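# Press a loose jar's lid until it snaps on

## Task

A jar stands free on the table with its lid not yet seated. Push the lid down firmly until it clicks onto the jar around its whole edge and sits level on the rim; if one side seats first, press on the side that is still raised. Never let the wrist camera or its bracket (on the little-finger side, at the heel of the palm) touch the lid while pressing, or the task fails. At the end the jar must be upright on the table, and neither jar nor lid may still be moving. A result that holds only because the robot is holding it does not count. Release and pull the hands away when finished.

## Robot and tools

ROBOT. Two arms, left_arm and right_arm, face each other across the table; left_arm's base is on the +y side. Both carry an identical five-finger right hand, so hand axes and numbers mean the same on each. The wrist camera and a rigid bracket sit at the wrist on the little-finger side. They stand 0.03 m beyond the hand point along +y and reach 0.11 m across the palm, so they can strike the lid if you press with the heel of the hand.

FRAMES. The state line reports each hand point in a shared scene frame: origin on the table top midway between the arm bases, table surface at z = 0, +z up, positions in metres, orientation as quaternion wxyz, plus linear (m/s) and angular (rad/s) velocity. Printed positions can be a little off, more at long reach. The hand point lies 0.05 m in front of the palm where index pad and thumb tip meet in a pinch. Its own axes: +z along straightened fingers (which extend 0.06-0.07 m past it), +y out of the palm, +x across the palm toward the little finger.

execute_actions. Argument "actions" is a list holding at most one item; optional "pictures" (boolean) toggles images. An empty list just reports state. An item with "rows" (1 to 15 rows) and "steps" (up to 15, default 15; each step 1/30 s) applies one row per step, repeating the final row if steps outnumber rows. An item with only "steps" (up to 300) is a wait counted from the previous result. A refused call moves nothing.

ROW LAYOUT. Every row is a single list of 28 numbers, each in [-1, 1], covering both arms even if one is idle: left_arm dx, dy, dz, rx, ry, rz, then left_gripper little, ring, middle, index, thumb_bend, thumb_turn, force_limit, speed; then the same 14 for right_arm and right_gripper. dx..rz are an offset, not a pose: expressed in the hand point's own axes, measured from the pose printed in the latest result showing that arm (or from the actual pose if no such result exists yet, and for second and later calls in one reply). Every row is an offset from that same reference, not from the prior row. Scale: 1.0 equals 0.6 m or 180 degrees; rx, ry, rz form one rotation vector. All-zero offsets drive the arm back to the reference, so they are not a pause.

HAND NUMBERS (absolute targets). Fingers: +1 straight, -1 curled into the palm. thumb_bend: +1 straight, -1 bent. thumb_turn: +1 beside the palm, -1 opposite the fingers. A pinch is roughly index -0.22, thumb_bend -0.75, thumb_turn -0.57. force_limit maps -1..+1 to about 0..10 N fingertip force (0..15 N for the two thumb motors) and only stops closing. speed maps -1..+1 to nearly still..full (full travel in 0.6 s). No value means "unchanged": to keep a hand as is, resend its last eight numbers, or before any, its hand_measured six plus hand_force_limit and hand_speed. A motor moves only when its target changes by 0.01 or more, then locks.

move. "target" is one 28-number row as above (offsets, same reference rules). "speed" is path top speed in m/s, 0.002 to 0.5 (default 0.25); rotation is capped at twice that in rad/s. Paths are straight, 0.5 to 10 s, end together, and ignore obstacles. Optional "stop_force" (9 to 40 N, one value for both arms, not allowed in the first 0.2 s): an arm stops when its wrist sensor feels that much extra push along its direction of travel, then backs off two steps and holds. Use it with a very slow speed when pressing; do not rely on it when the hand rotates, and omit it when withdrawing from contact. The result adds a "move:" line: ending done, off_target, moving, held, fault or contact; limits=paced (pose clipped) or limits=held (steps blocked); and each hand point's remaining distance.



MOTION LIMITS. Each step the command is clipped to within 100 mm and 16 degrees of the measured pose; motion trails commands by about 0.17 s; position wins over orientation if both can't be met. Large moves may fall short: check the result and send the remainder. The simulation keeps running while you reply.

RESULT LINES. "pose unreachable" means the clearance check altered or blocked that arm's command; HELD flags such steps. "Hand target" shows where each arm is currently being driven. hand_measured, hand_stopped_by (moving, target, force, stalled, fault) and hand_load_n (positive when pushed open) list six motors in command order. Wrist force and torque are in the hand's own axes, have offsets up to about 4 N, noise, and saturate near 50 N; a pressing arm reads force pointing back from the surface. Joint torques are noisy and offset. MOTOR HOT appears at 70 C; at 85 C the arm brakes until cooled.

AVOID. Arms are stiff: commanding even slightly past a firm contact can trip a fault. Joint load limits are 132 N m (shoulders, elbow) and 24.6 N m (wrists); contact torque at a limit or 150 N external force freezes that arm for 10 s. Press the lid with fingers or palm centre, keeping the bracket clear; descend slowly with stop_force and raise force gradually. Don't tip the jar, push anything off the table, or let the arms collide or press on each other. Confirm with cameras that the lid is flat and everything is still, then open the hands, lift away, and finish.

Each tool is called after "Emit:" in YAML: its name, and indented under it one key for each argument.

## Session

Emit:
execute_actions:
  actions: []

Scene clock: 0.00 s of 5400.00 s.
left_arm: end_effector_position=(+0.3276, +0.5357, +0.4777) hand_measured=(+1.000, +1.000, +1.000, +1.000, +1.000, +1.000) hand_load_n=(+0.0, +0.0, +0.0, +0.0, +0.0, +0.0) hand_stopped_by=(target, target, target, target, target, target) hand_force_limit=0.00 hand_speed=-0.80 end_effector_quat_wxyz=(+0.008, +0.267, +0.964, +0.005) end_effector_velocity=(-0.000, +0.000, +0.000) end_effector_angular_velocity=(+0.001, +0.001, +0.001) | right_arm: end_effector_position=(+0.0859, -0.2219, +0.4822) hand_measured=(+1.000, +1.000, +1.000, +1.000, +1.000, +1.000) hand_load_n=(+0.0, +0.0, +0.0, +0.0, +0.0, +0.0) hand_stopped_by=(target, target, target, target, target, target) hand_force_limit=0.00 hand_speed=-0.80 end_effector_quat_wxyz=(-0.007, -0.366, +0.930, +0.012) end_effector_velocity=(-0.001, -0.000, +0.001) end_effector_angular_velocity=(-0.000, +0.001, -0.000)
Joint positions: left_arm=[ 0.551 -1.75   1.366  1.946  1.554 -1.886] | right_arm=[-1.204 -1.698  1.318  1.963  1.547 -1.868]
Joint velocities: left_arm=[ 0.     0.    -0.001  0.001  0.    -0.001] | right_arm=[ 0.    -0.001 -0.     0.002 -0.     0.001]
Joint torques (N m, as the arm reports them, + toward a larger angle): no reading
Motor temperatures (°C, as the motors report them): left_arm=[25 26 24 31 29 33] | right_arm=[27 25 26 32 31 37]
Wrist force (N, on the end effector, along its own x y z axes, offset not removed): no reading
Wrist torque (N m, same axes, about the end effector's origin, offset not removed): no reading
Hand target (left_arm): +0.328, +0.536, +0.478; +0.008, +0.267, +0.964, +0.005
Hand target (right_arm): +0.086, -0.222, +0.482; -0.007, -0.366, +0.930, +0.012

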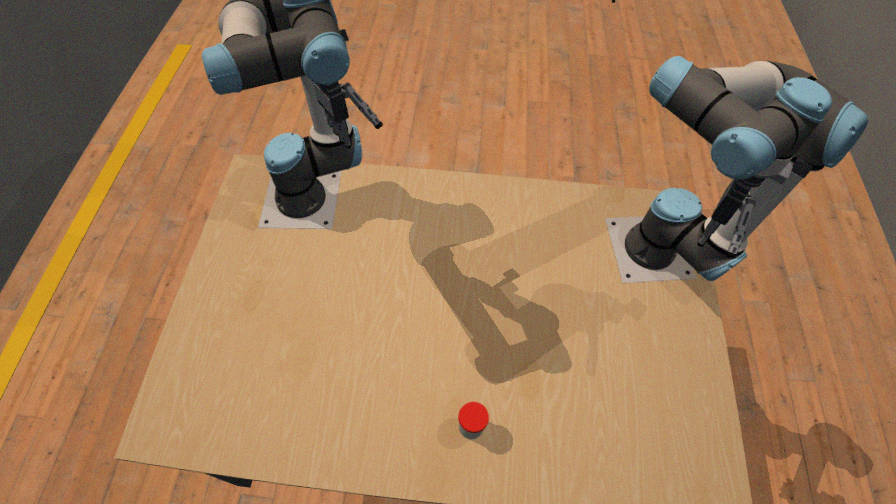

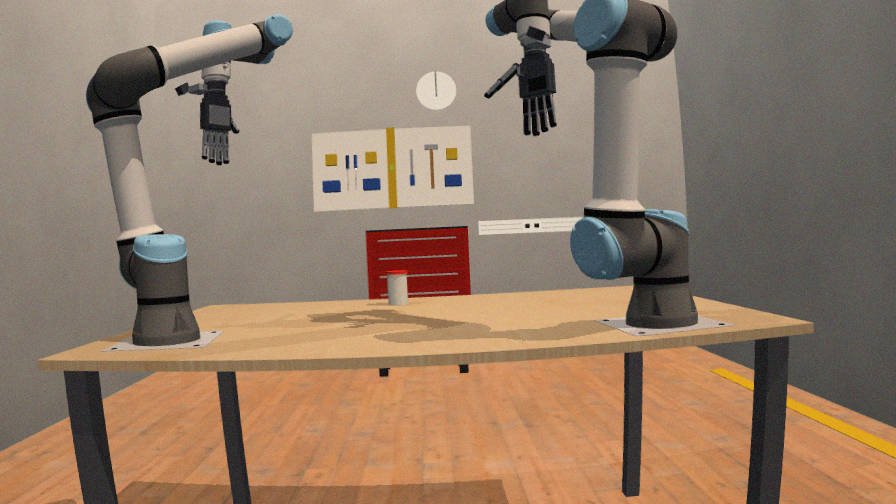

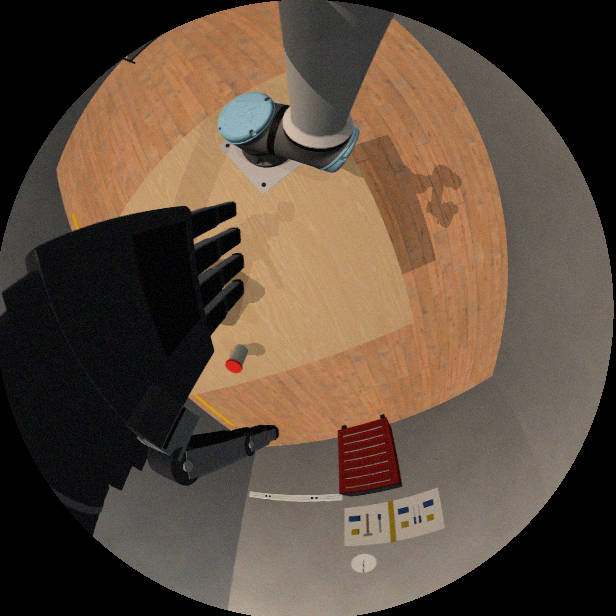

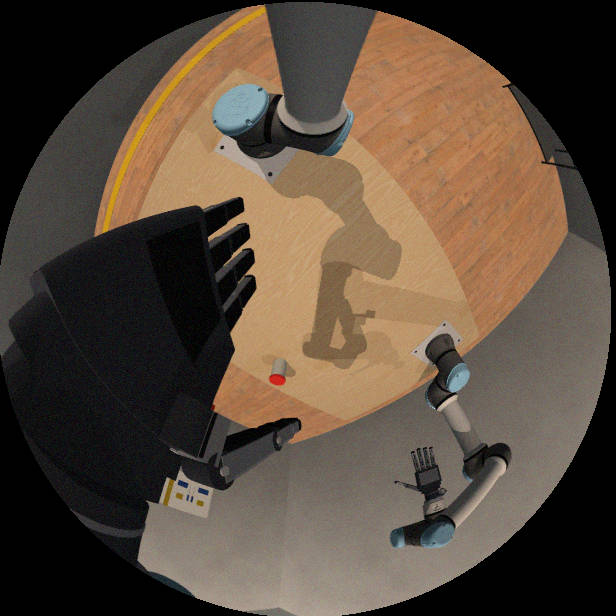

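Emit:
move:
  target: [-0.89,-0.497,0.577,-0.057,-0.077,0.552,-1,-1,-1,-1,1,1,0,0.5,0,0,0,0,0,0,1,1,1,1,1,1,0,-0.8]
  speed: 0.4

Emit:
zoom_image:
  camera: "cam_low"
  region: [367,245,427,305]

Emit:
zoom_image:
  camera: "cam_right_wrist"
  region: [240,345,320,425]

Scene clock: 7.60 s of 5400.00 s.
left_arm: end_effector_position=(+0.6380, +0.0068, +0.1351) hand_measured=(-1.000, -1.000, -1.000, -1.000, +1.000, +1.000) hand_load_n=(+0.0, +0.0, +0.0, +0.0, +0.0, +0.0) hand_stopped_by=(target, target, target, target, target, target) hand_force_limit=0.00 hand_speed=0.50 end_effector_quat_wxyz=(+0.126, +0.901, +0.411, +0.057) end_effector_velocity=(+0.002, -0.002, -0.000) end_effector_angular_velocity=(+0.011, +0.011, -0.005) | right_arm: end_effector_position=(+0.0859, -0.2219, +0.4822) hand_measured=(+1.000, +1.000, +1.000, +1.000, +1.000, +1.000) hand_load_n=(+0.0, +0.0, +0.0, +0.0, +0.0, +0.0) hand_stopped_by=(target, target, target, target, target, target) hand_force_limit=0.00 hand_speed=-0.80 end_effector_quat_wxyz=(-0.007, -0.366, +0.930, +0.012) end_effector_velocity=(-0.000, -0.000, +0.000) end_effector_angular_velocity=(-0.001, -0.001, -0.001)
Joint positions: left_arm=[ 0.509 -0.497  0.443  1.352  1.522 -0.176] | right_arm=[-1.204 -1.698  1.318  1.963  1.547 -1.868]
Joint velocities: left_arm=[ 0.002  0.041 -0.081  0.055  0.004  0.007] | right_arm=[-0.    -0.001 -0.     0.     0.001  0.   ]
Joint torques (N m, as the arm reports them, + toward a larger angle): left_arm=[ 13.28 -45.56 -27.95   3.24   2.91   2.07] | right_arm=[ -1.02 -12.43 -13.36   2.25  -0.05  -0.05]
Motor temperatures (°C, as the motors report them): left_arm=[25 26 24 31 29 33] | right_arm=[27 25 26 32 31 37]
Wrist force (N, on the end effector, along its own x y z axes, offset not removed): left_arm=[-1.0 0.1 -1.5] | right_arm=[-3.5 -3.2 -1.7]
Wrist torque (N m, same axes, about the end effector's origin, offset not removed): left_arm=[0.04 0.13 -0.11] | right_arm=[-0.19 0.83 -0.44]
Hand target (left_arm): +0.638, +0.006, +0.135; +0.125, +0.901, +0.411, +0.057
Hand target (right_arm): +0.086, -0.222, +0.482; -0.007, -0.366, +0.930, +0.012
Off the commanded pose (left_arm): 0.001 m, 0 deg.
Off the commanded pose (right_arm): 0.000 m, 0 deg.
After step 90, 1.57 s passed at rest.
move: done

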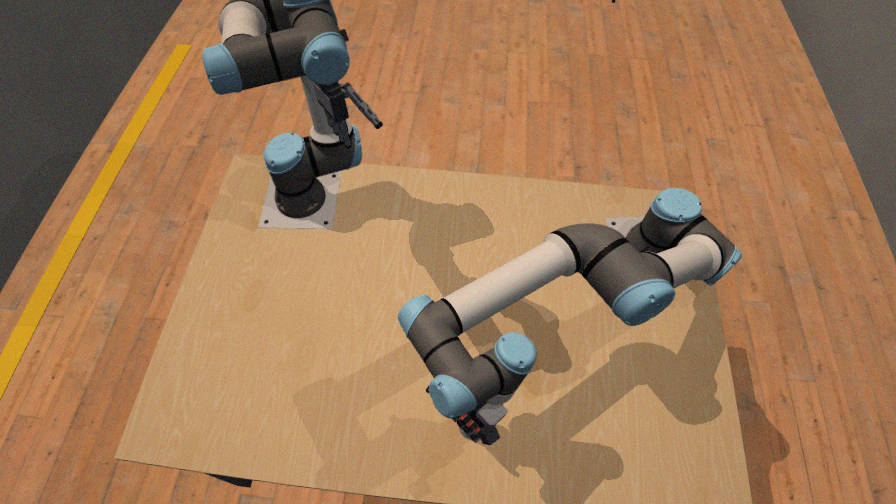

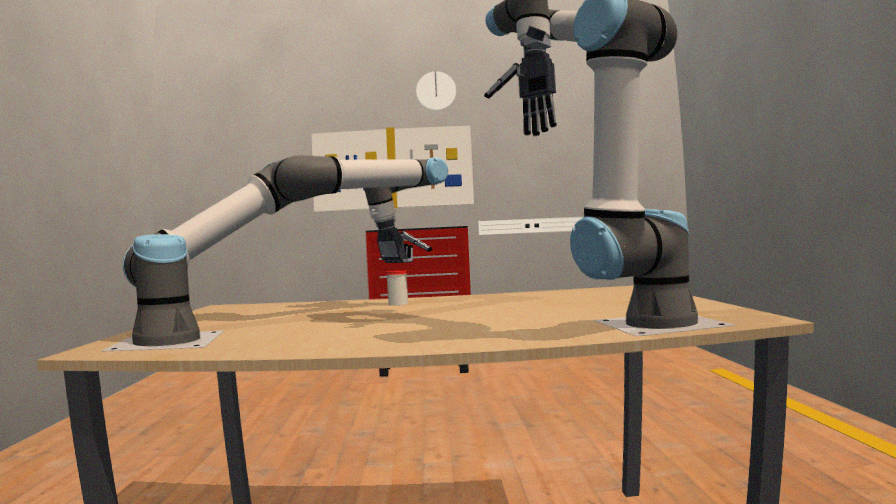

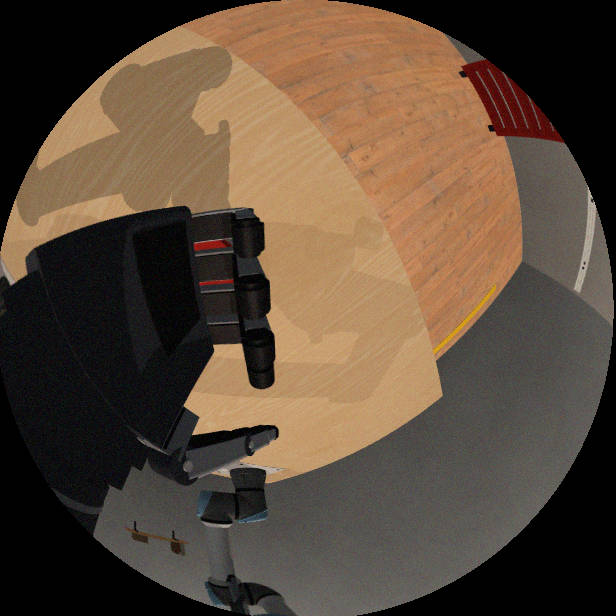

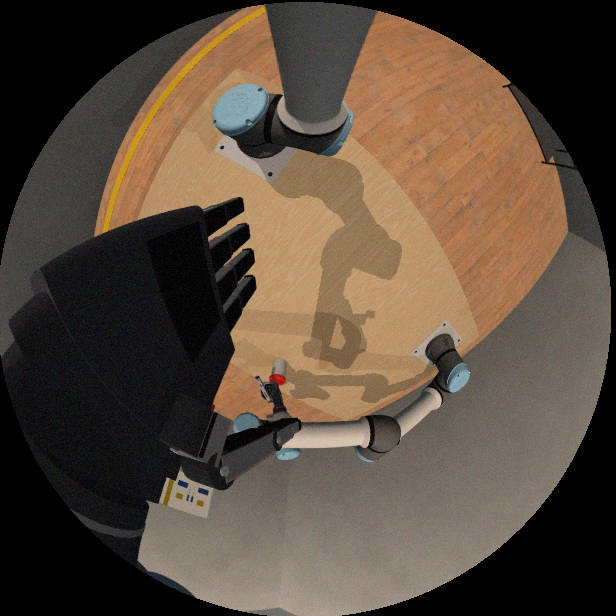

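Region (367, 245, 427, 305) of cam_low's 896x504 image, scaled by 8.400, with more detail than that image has.

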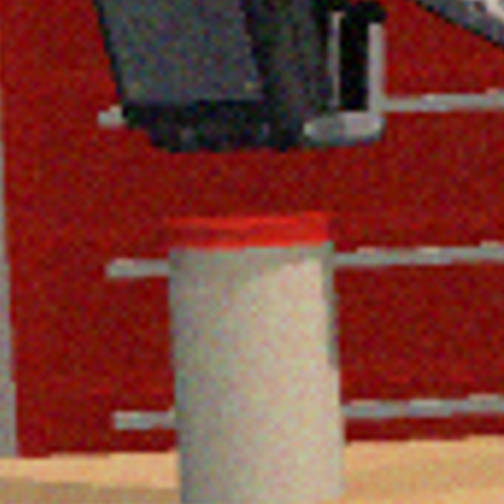

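Region (240, 345, 320, 425) of cam_right_wrist's 616x616 image, scaled by 6.300, with more detail than that image has.

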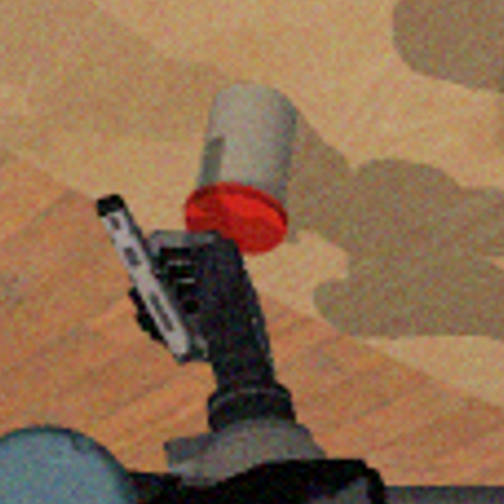

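Emit:
move:
  target: [0,-0.009,0.032,0,0,0,-1,-1,-1,-1,1,1,0,0.5,0,0,0,0,0,0,1,1,1,1,1,1,0,-0.8]
  speed: 0.05

Emit:
move:
  target: [0,-0.0068,0.024,0,0,0,-1,-1,-1,-1,1,1,0,0.5,0,0,0,0,0,0,1,1,1,1,1,1,0,-0.8]
  speed: 0.004
  stop_force: 40

Emit:
zoom_image:
  camera: "cam_low"
  region: [367,245,427,305]

Scene clock: 10.87 s of 5400.00 s.
left_arm: end_effector_position=(+0.6381, +0.0068, +0.1154) hand_measured=(-1.000, -1.000, -1.000, -1.000, +1.000, +1.000) hand_load_n=(+0.0, +0.0, +0.0, +0.0, +0.0, +0.0) hand_stopped_by=(target, target, target, target, target, target) hand_force_limit=0.00 hand_speed=0.50 end_effector_quat_wxyz=(+0.126, +0.901, +0.411, +0.057) end_effector_velocity=(-0.001, -0.000, -0.002) end_effector_angular_velocity=(-0.000, -0.001, -0.001) | right_arm: end_effector_position=(+0.0859, -0.2219, +0.4822) hand_measured=(+1.000, +1.000, +1.000, +1.000, +1.000, +1.000) hand_load_n=(+0.0, +0.0, +0.0, +0.0, +0.0, +0.0) hand_stopped_by=(target, target, target, target, target, target) hand_force_limit=0.00 hand_speed=-0.80 end_effector_quat_wxyz=(-0.007, -0.366, +0.930, +0.012) end_effector_velocity=(-0.000, +0.000, -0.000) end_effector_angular_velocity=(+0.000, +0.001, +0.001)
Joint positions: left_arm=[ 0.509 -0.499  0.497  1.3    1.522 -0.176] | right_arm=[-1.204 -1.698  1.318  1.963  1.547 -1.868]
Joint velocities: left_arm=[-0.001 -0.002  0.009 -0.008 -0.     0.   ] | right_arm=[ 0.001  0.001 -0.    -0.    -0.001 -0.   ]
Joint torques (N m, as the arm reports them, + toward a larger angle): left_arm=[-12.7  -72.94 -10.88   0.33  -2.85  -2.19] | right_arm=[ -0.78 -12.33 -13.44   2.32  -0.02   0.  ]
Motor temperatures (°C, as the motors report them): left_arm=[25 26 24 31 29 33] | right_arm=[27 25 26 32 31 37]
Wrist force (N, on the end effector, along its own x y z axes, offset not removed): left_arm=[-0.4 1.2 2.0] | right_arm=[-0.5 -3.0 1.7]
Wrist torque (N m, same axes, about the end effector's origin, offset not removed): left_arm=[0.03 -0.11 -0.02] | right_arm=[-0.22 0.23 -0.24]
Hand target (left_arm): +0.638, +0.007, +0.115; +0.126, +0.901, +0.411, +0.057
Hand target (right_arm): +0.086, -0.222, +0.482; -0.007, -0.366, +0.930, +0.012
Off the commanded pose (left_arm): 0.000 m, 0 deg.
Off the commanded pose (right_arm): 0.000 m, 0 deg.
move: done

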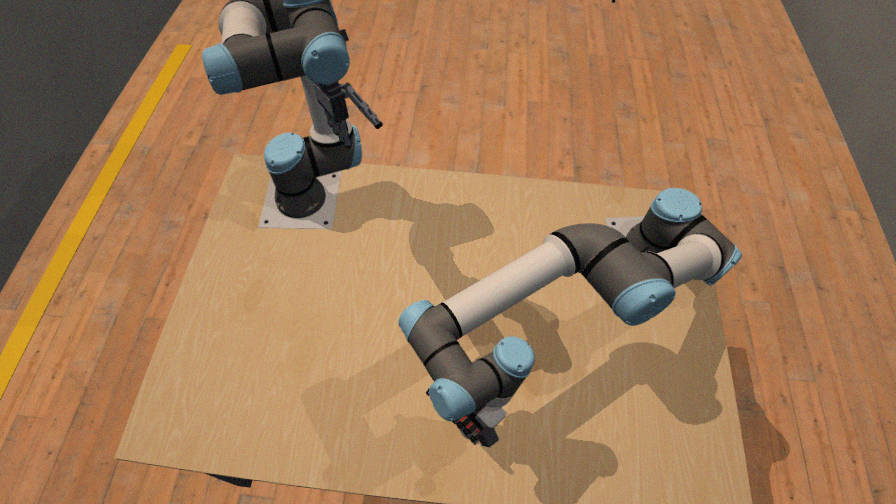

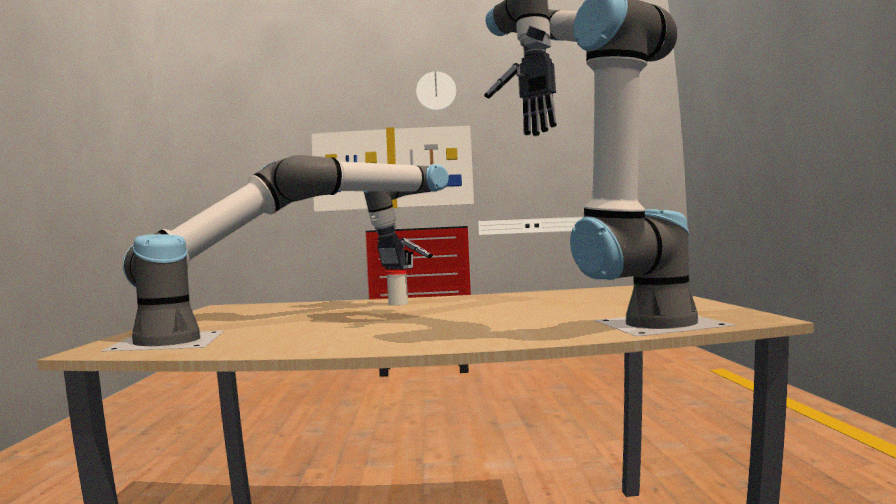

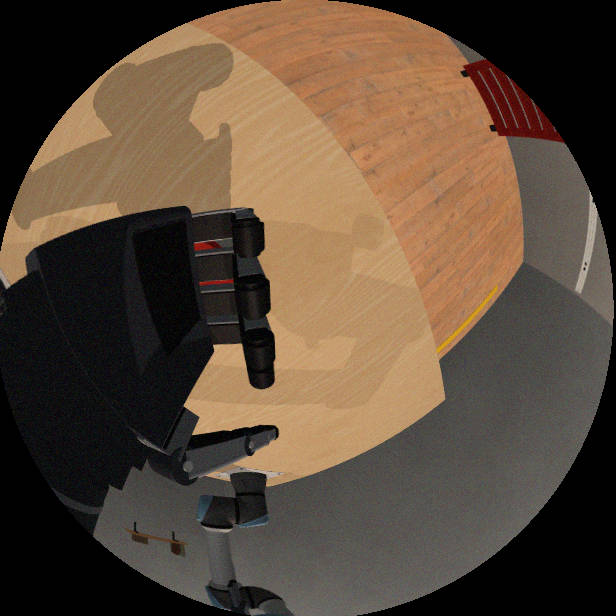

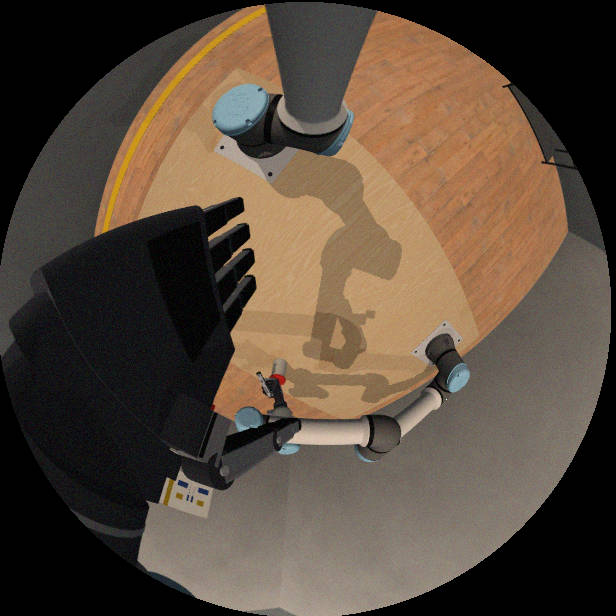

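Scene clock: 13.07 s of 5400.00 s.
left_arm: end_effector_position=(+0.6381, +0.0068, +0.1082) hand_measured=(-1.000, -1.000, -1.000, -1.000, +1.000, +1.000) hand_load_n=(+0.0, +0.0, +0.0, +0.0, +0.0, +0.0) hand_stopped_by=(target, target, target, target, target, target) hand_force_limit=0.00 hand_speed=0.50 end_effector_quat_wxyz=(+0.126, +0.901, +0.411, +0.057) end_effector_velocity=(+0.001, -0.000, +0.002) end_effector_angular_velocity=(-0.003, -0.002, +0.000) | right_arm: end_effector_position=(+0.0859, -0.2219, +0.4822) hand_measured=(+1.000, +1.000, +1.000, +1.000, +1.000, +1.000) hand_load_n=(+0.0, +0.0, +0.0, +0.0, +0.0, +0.0) hand_stopped_by=(target, target, target, target, target, target) hand_force_limit=0.00 hand_speed=-0.80 end_effector_quat_wxyz=(-0.007, -0.366, +0.930, +0.012) end_effector_velocity=(+0.000, -0.000, -0.000) end_effector_angular_velocity=(-0.000, +0.001, +0.000)
Joint positions: left_arm=[ 0.509 -0.499  0.515  1.281  1.522 -0.176] | right_arm=[-1.204 -1.698  1.318  1.963  1.547 -1.868]
Joint velocities: left_arm=[ 0.001 -0.    -0.004  0.001  0.     0.001] | right_arm=[-0.001  0.     0.001 -0.    -0.    -0.001]
Joint torques (N m, as the arm reports them, + toward a larger angle): left_arm=[ -0.5  -28.71 -11.8    0.7   -1.52  -1.84] | right_arm=[ -1.06 -12.38 -13.33   2.36   0.01   0.  ]
Motor temperatures (°C, as the motors report them): left_arm=[25 26 24 31 29 33] | right_arm=[27 25 26 32 31 37]
Wrist force (N, on the end effector, along its own x y z axes, offset not removed): left_arm=[-1.0 8.4 -47.1] | right_arm=[1.0 -3.8 -0.2]
Wrist torque (N m, same axes, about the end effector's origin, offset not removed): left_arm=[3.08 1.16 0.12] | right_arm=[-0.32 -0.02 -0.07]
Hand target (left_arm): +0.638, +0.007, +0.108; +0.126, +0.901, +0.411, +0.057
Hand target (right_arm): +0.086, -0.222, +0.482; -0.007, -0.366, +0.930, +0.012
Off the commanded pose (left_arm): 0.008 m, 0 deg.
Off the commanded pose (right_arm): 0.000 m, 0 deg.
move: contact (left_arm)

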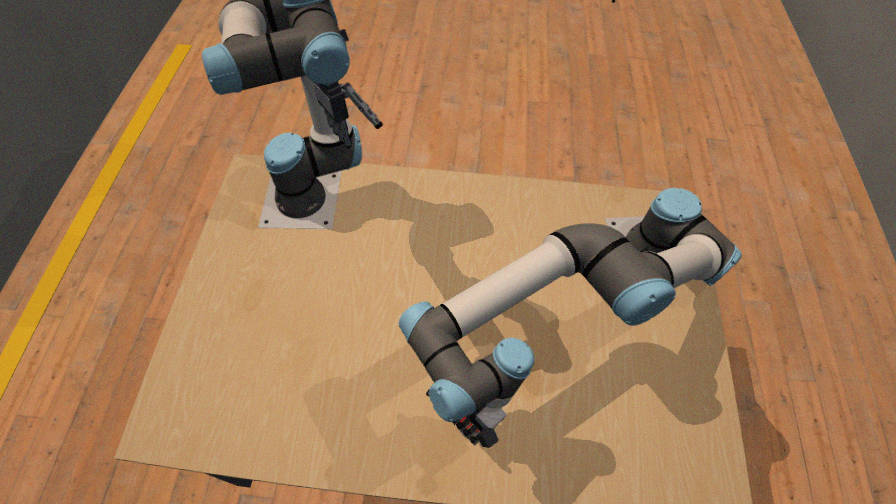

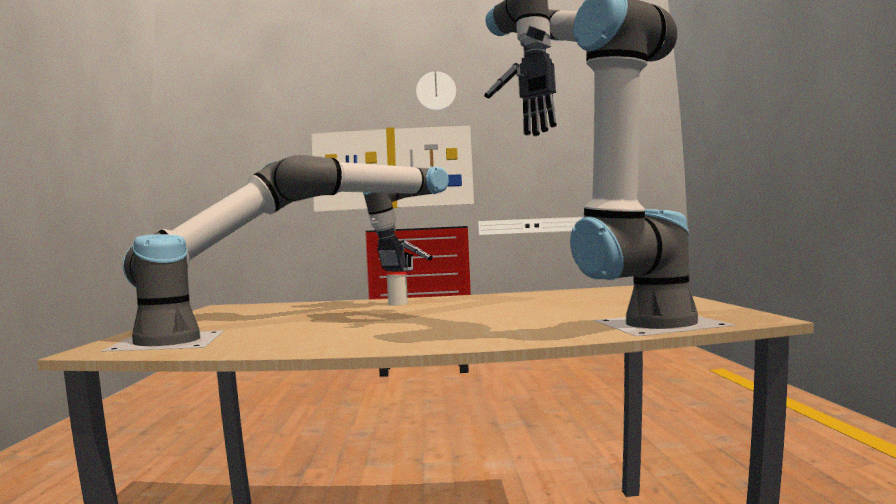

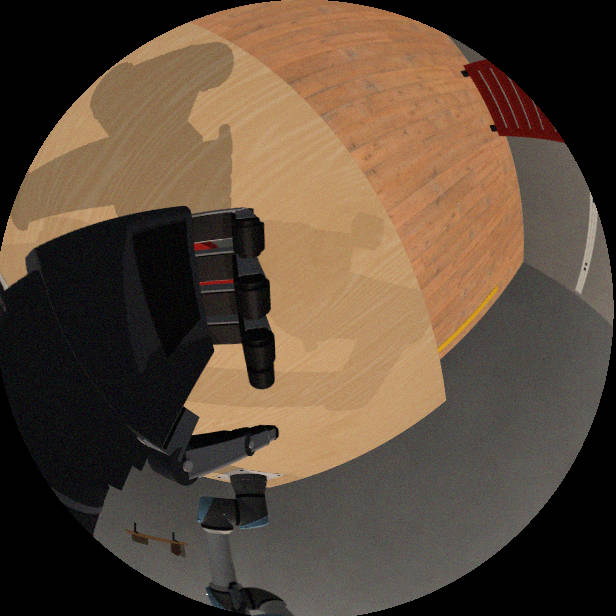

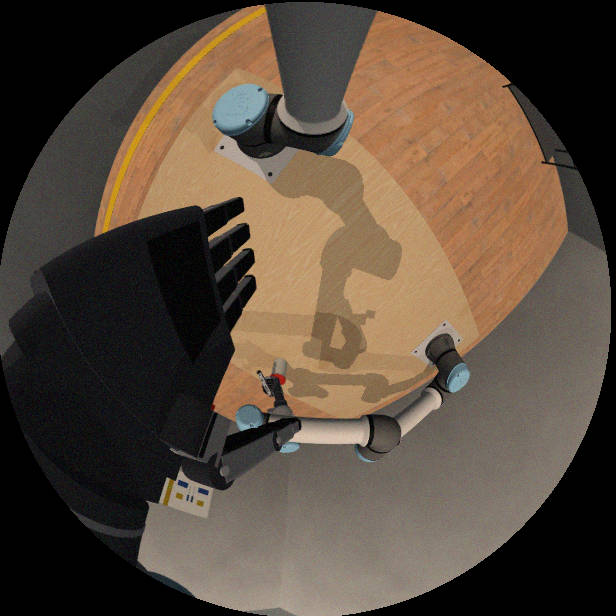

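Region (367, 245, 427, 305) of cam_low's 896x504 image, scaled by 8.400, with more detail than that image has.

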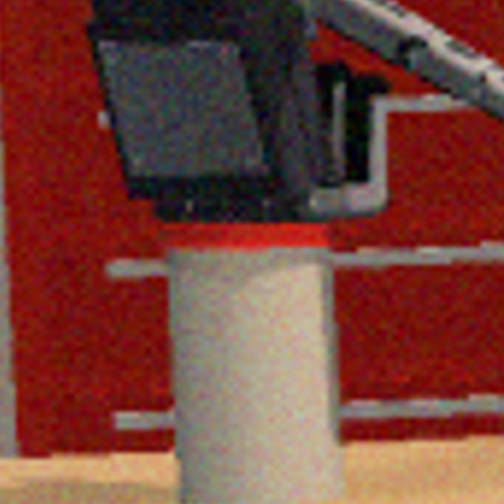

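Emit:
move:
  target: [0,-0.0006,0.0021,0,0,0,-1,-1,-1,-1,1,1,0,0.5,0,0,0,0,0,0,1,1,1,1,1,1,0,-0.8]
  speed: 0.003

Emit:
zoom_image:
  camera: "cam_low"
  region: [367,245,427,305]

Scene clock: 16.70 s of 5400.00 s.
left_arm: end_effector_position=(+0.6381, +0.0068, +0.1071) hand_measured=(-1.000, -1.000, -1.000, -1.000, +1.000, +1.000) hand_load_n=(+0.0, -0.5, +0.0, -0.5, +0.0, +0.0) hand_stopped_by=(target, target, target, target, target, target) hand_force_limit=0.00 hand_speed=0.50 end_effector_quat_wxyz=(+0.126, +0.901, +0.411, +0.057) end_effector_velocity=(+0.001, -0.001, -0.000) end_effector_angular_velocity=(-0.003, -0.002, +0.000) | right_arm: end_effector_position=(+0.0859, -0.2219, +0.4822) hand_measured=(+1.000, +1.000, +1.000, +1.000, +1.000, +1.000) hand_load_n=(+0.0, +0.0, +0.0, +0.0, +0.0, +0.0) hand_stopped_by=(target, target, target, target, target, target) hand_force_limit=0.00 hand_speed=-0.80 end_effector_quat_wxyz=(-0.007, -0.366, +0.930, +0.012) end_effector_velocity=(+0.000, -0.000, -0.000) end_effector_angular_velocity=(-0.001, +0.001, -0.001)
Joint positions: left_arm=[ 0.509 -0.499  0.518  1.278  1.522 -0.176] | right_arm=[-1.204 -1.698  1.318  1.963  1.547 -1.868]
Joint velocities: left_arm=[ 0.    -0.     0.001 -0.005  0.     0.   ] | right_arm=[-0.     0.001  0.     0.     0.     0.   ]
Joint torques (N m, as the arm reports them, + toward a larger angle): left_arm=[ -1.7  -14.68   8.12  -2.73  -1.81  -2.08] | right_arm=[ -1.04 -12.63 -13.57   2.38  -0.09  -0.2 ]
Motor temperatures (°C, as the motors report them): left_arm=[25 26 24 31 29 33] | right_arm=[27 25 26 32 31 37]
Wrist force (N, on the end effector, along its own x y z axes, offset not removed): left_arm=[-2.4 6.2 -50.0] | right_arm=[-0.8 -5.4 0.9]
Wrist torque (N m, same axes, about the end effector's origin, offset not removed): left_arm=[2.94 1.35 0.04] | right_arm=[-0.65 0.22 -0.39]
Hand target (left_arm): +0.638, +0.007, +0.107; +0.126, +0.901, +0.411, +0.057
Hand target (right_arm): +0.086, -0.222, +0.482; -0.007, -0.366, +0.930, +0.012
Off the commanded pose (left_arm): 0.000 m, 0 deg.
Off the commanded pose (right_arm): 0.000 m, 0 deg.
move: done

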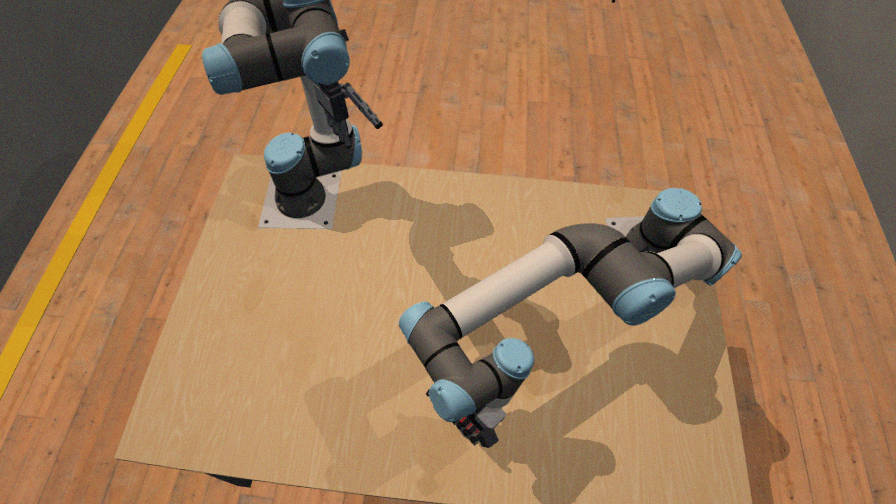

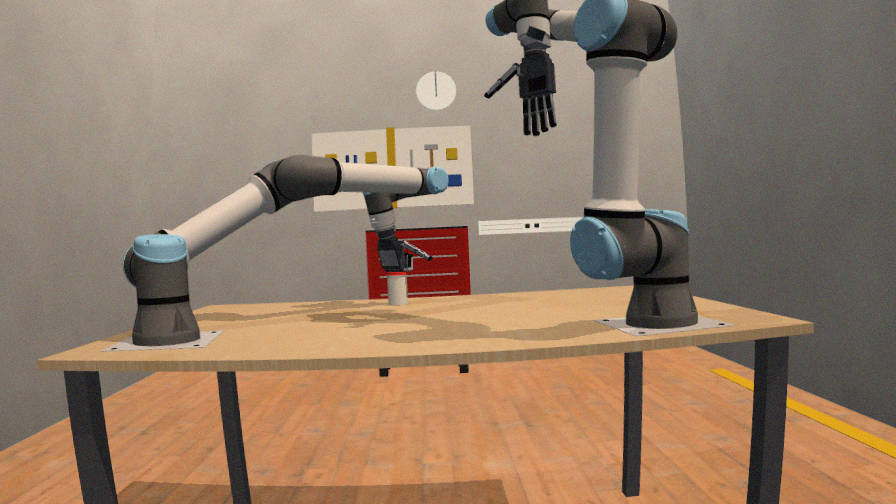

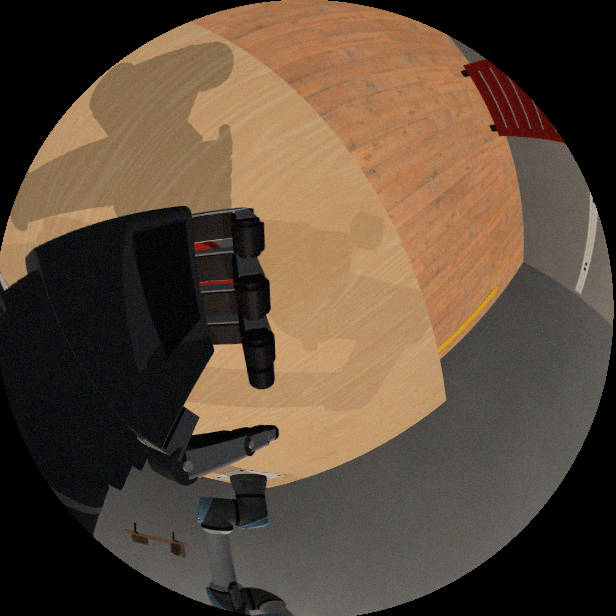

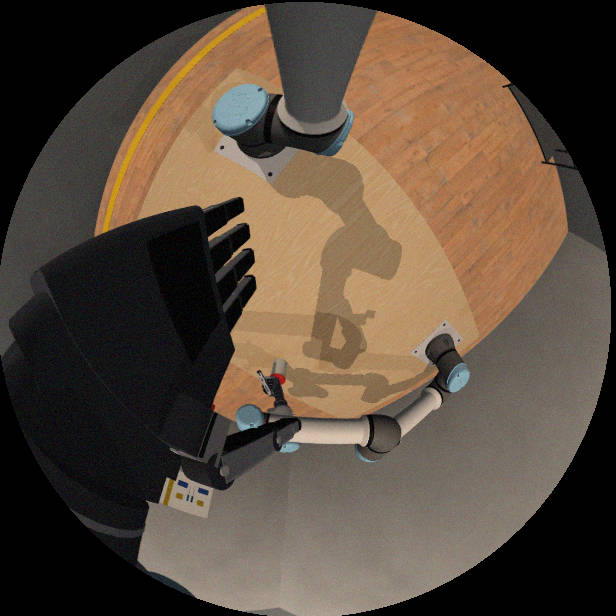

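Region (367, 245, 427, 305) of cam_low's 896x504 image, scaled by 8.400, with more detail than that image has.

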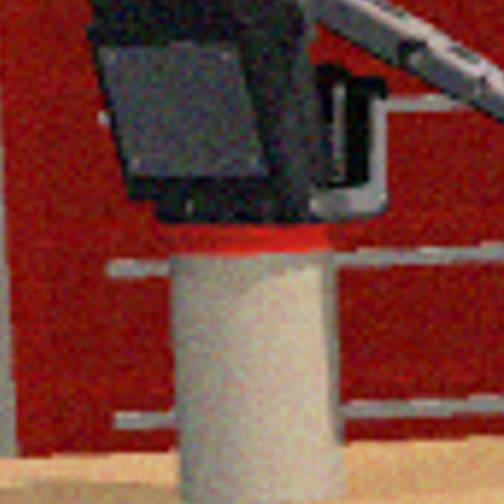

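About 55–60 N. Another 0.8 mm.

Emit:
move:
  target: [0,-0.0004,0.0013,0,0,0,-1,-1,-1,-1,1,1,0,0.5,0,0,0,0,0,0,1,1,1,1,1,1,0,-0.8]
  speed: 0.002

Emit:
zoom_image:
  camera: "cam_low"
  region: [367,245,427,305]

Scene clock: 19.87 s of 5400.00 s.
left_arm: end_effector_position=(+0.6381, +0.0068, +0.1064) hand_measured=(-1.000, -1.000, -1.000, -1.000, +1.000, +1.000) hand_load_n=(+0.0, -1.5, -0.5, -1.5, +0.0, +0.0) hand_stopped_by=(target, target, target, target, target, target) hand_force_limit=0.00 hand_speed=0.50 end_effector_quat_wxyz=(+0.126, +0.901, +0.411, +0.057) end_effector_velocity=(-0.001, -0.000, +0.000) end_effector_angular_velocity=(+0.001, +0.001, -0.000) | right_arm: end_effector_position=(+0.0859, -0.2219, +0.4822) hand_measured=(+1.000, +1.000, +1.000, +1.000, +1.000, +1.000) hand_load_n=(+0.0, +0.0, +0.0, +0.0, +0.0, +0.0) hand_stopped_by=(target, target, target, target, target, target) hand_force_limit=0.00 hand_speed=-0.80 end_effector_quat_wxyz=(-0.007, -0.366, +0.930, +0.012) end_effector_velocity=(+0.000, -0.000, +0.000) end_effector_angular_velocity=(-0.000, +0.000, -0.000)
Joint positions: left_arm=[ 0.509 -0.499  0.52   1.276  1.522 -0.176] | right_arm=[-1.204 -1.698  1.318  1.963  1.547 -1.868]
Joint velocities: left_arm=[-0.001 -0.     0.     0.001 -0.    -0.   ] | right_arm=[-0.001  0.    -0.     0.     0.    -0.   ]
Joint torques (N m, as the arm reports them, + toward a larger angle): left_arm=[-4.2   0.04 19.75 -5.61 -1.86 -1.78] | right_arm=[ -0.74 -12.59 -14.05   2.25   0.08  -0.15]
Motor temperatures (°C, as the motors report them): left_arm=[25 26 24 31 29 33] | right_arm=[27 25 26 32 31 37]
Wrist force (N, on the end effector, along its own x y z axes, offset not removed): left_arm=[-2.5 14.3 -50.0] | right_arm=[0.3 -3.8 -0.3]
Wrist torque (N m, same axes, about the end effector's origin, offset not removed): left_arm=[3.14 1.02 0.19] | right_arm=[-0.16 0.31 -0.25]
Hand target (left_arm): +0.638, +0.007, +0.106; +0.126, +0.901, +0.411, +0.057
Hand target (right_arm): +0.086, -0.222, +0.482; -0.007, -0.366, +0.930, +0.012
Off the commanded pose (left_arm): 0.000 m, 0 deg.
Off the commanded pose (right_arm): 0.000 m, 0 deg.
move: done

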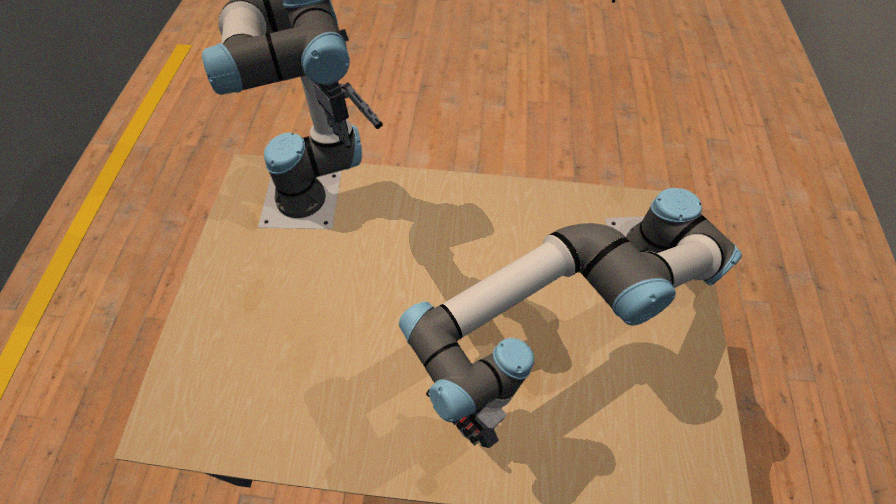

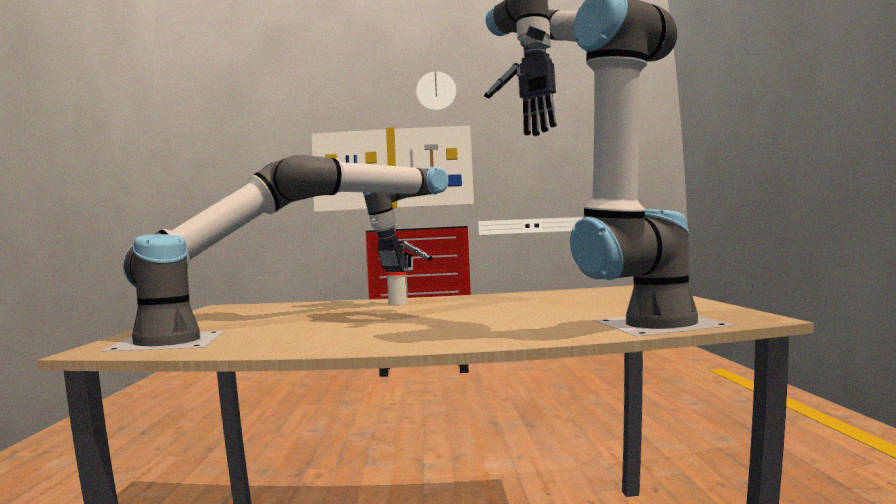

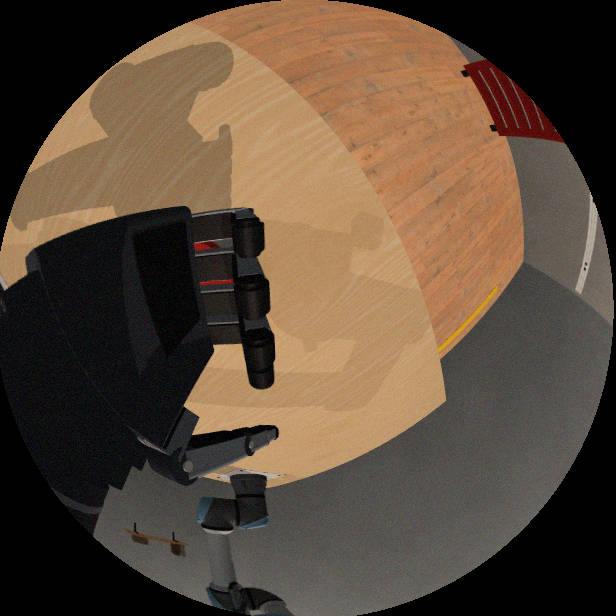

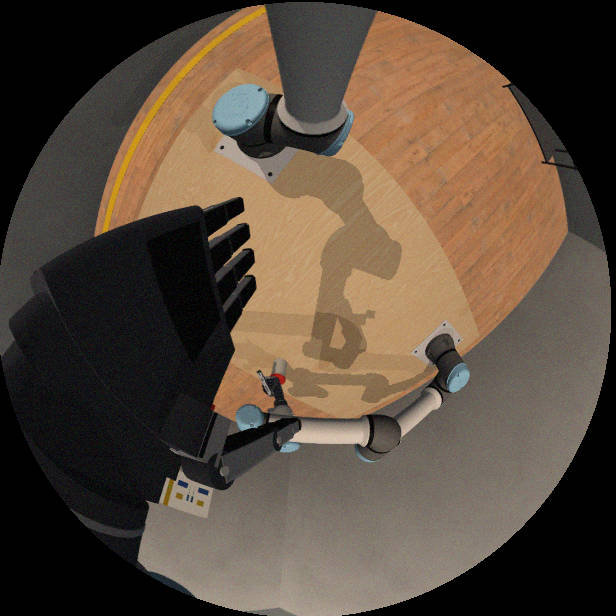

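Region (367, 245, 427, 305) of cam_low's 896x504 image, scaled by 8.400, with more detail than that image has.

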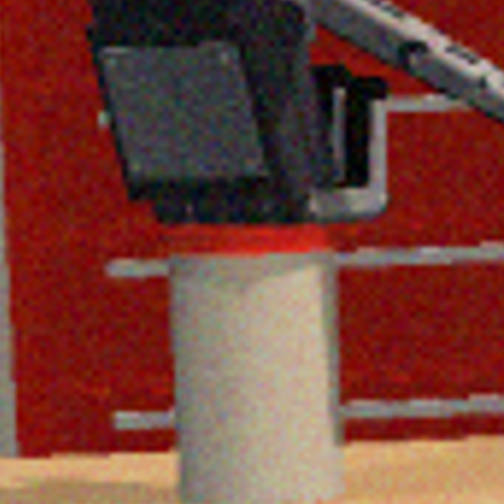

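It is stiff now, so the lid has bottomed out. Retreat.

Emit:
move:
  target: [0,-0.04,-0.3,0,0,0,-1,-1,-1,-1,1,1,0,0.5,0,0,0,0,0,0,1,1,1,1,1,1,0,-0.8]

Emit:
zoom_image:
  camera: "cam_low"
  region: [367,245,427,305]

Scene clock: 22.80 s of 5400.00 s.
left_arm: end_effector_position=(+0.5838, +0.0544, +0.2727) hand_measured=(-1.000, -1.000, -1.000, -1.000, +1.000, +1.000) hand_load_n=(+0.0, +0.0, +0.0, +0.0, +0.0, +0.0) hand_stopped_by=(target, target, target, target, target, target) hand_force_limit=0.00 hand_speed=0.50 end_effector_quat_wxyz=(+0.126, +0.901, +0.411, +0.057) end_effector_velocity=(-0.001, +0.001, +0.002) end_effector_angular_velocity=(+0.000, +0.000, +0.000) | right_arm: end_effector_position=(+0.0859, -0.2219, +0.4822) hand_measured=(+1.000, +1.000, +1.000, +1.000, +1.000, +1.000) hand_load_n=(+0.0, +0.0, +0.0, +0.0, +0.0, +0.0) hand_stopped_by=(target, target, target, target, target, target) hand_force_limit=0.00 hand_speed=-0.80 end_effector_quat_wxyz=(-0.007, -0.366, +0.930, +0.012) end_effector_velocity=(-0.001, -0.000, +0.000) end_effector_angular_velocity=(+0.001, -0.002, +0.000)
Joint positions: left_arm=[ 0.488 -0.771  0.605  1.465  1.516 -0.196] | right_arm=[-1.204 -1.698  1.318  1.963  1.547 -1.868]
Joint velocities: left_arm=[-0.001 -0.003  0.     0.004 -0.    -0.001] | right_arm=[ 0.001 -0.002  0.    -0.     0.     0.001]
Joint torques (N m, as the arm reports them, + toward a larger angle): left_arm=[-12.32 -65.94 -10.8    3.21  -2.78  -2.17] | right_arm=[ -0.96 -12.74 -13.4    2.22   0.05  -0.17]
Motor temperatures (°C, as the motors report them): left_arm=[25 26 24 31 29 33] | right_arm=[27 25 26 32 31 37]
Wrist force (N, on the end effector, along its own x y z axes, offset not removed): left_arm=[-3.2 3.4 -0.4] | right_arm=[2.5 -3.8 -1.3]
Wrist torque (N m, same axes, about the end effector's origin, offset not removed): left_arm=[0.50 0.38 -0.08] | right_arm=[-0.19 0.04 -0.02]
Hand target (left_arm): +0.584, +0.055, +0.273; +0.126, +0.901, +0.411, +0.057
Hand target (right_arm): +0.086, -0.222, +0.482; -0.007, -0.366, +0.930, +0.012
Off the commanded pose (left_arm): 0.000 m, 0 deg.
Off the commanded pose (right_arm): 0.000 m, 0 deg.
move: done

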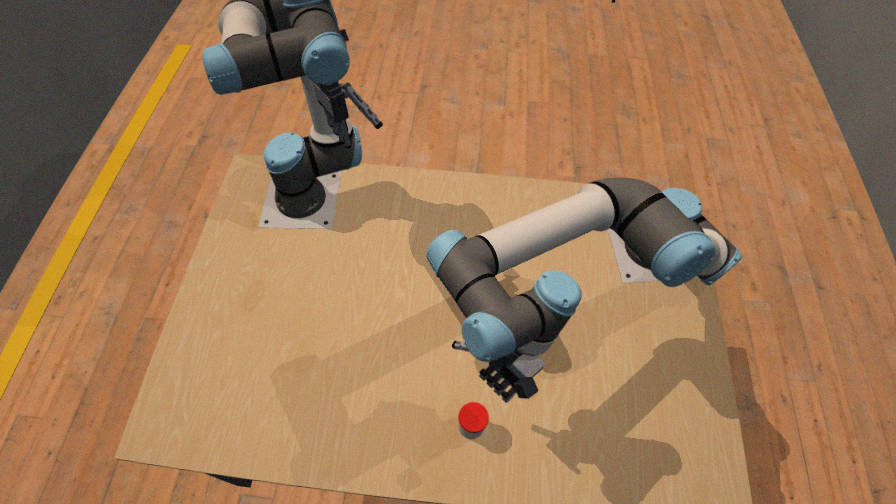

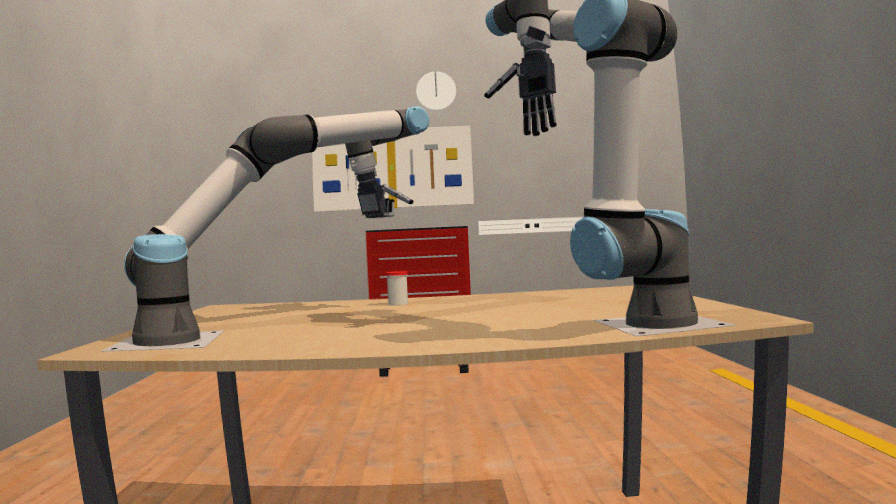

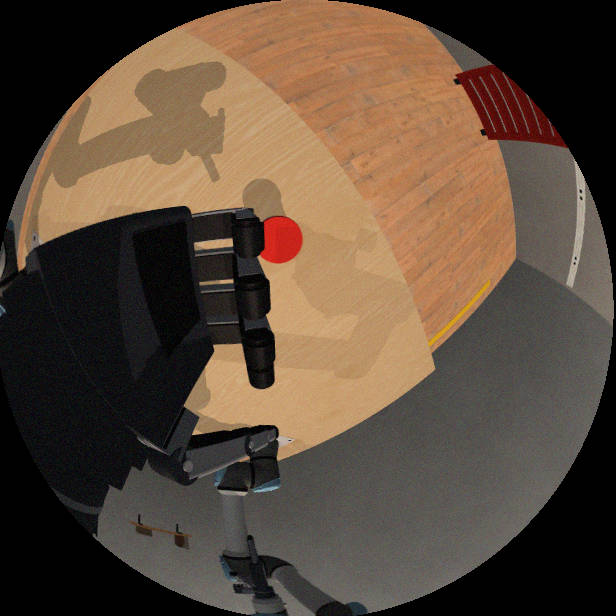

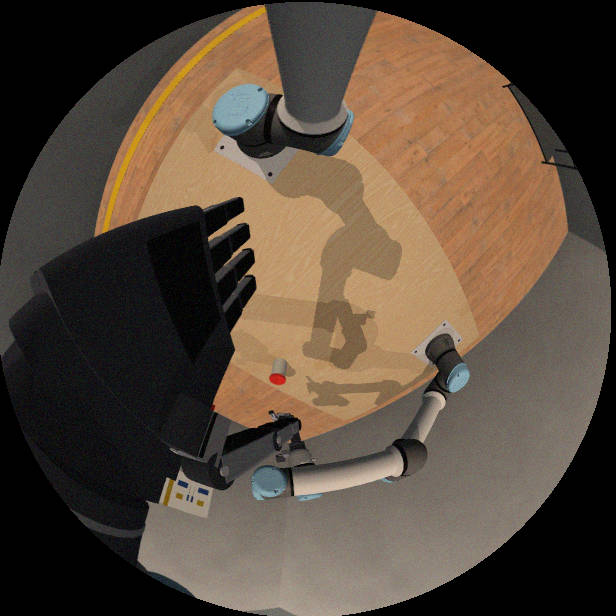

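Region (367, 245, 427, 305) of cam_low's 896x504 image, scaled by 8.400, with more detail than that image has.

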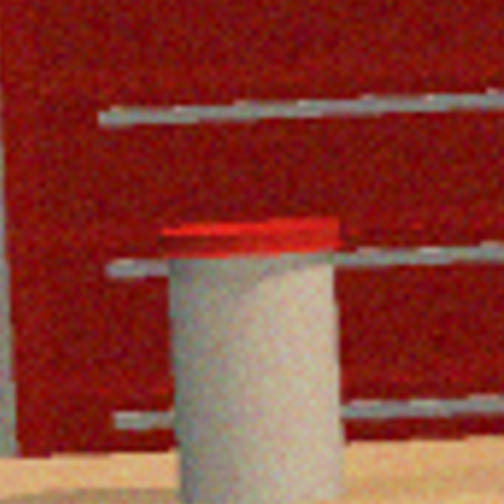

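Emit:
finished_scene:
  scene: 2

The scene is finished: the task was done.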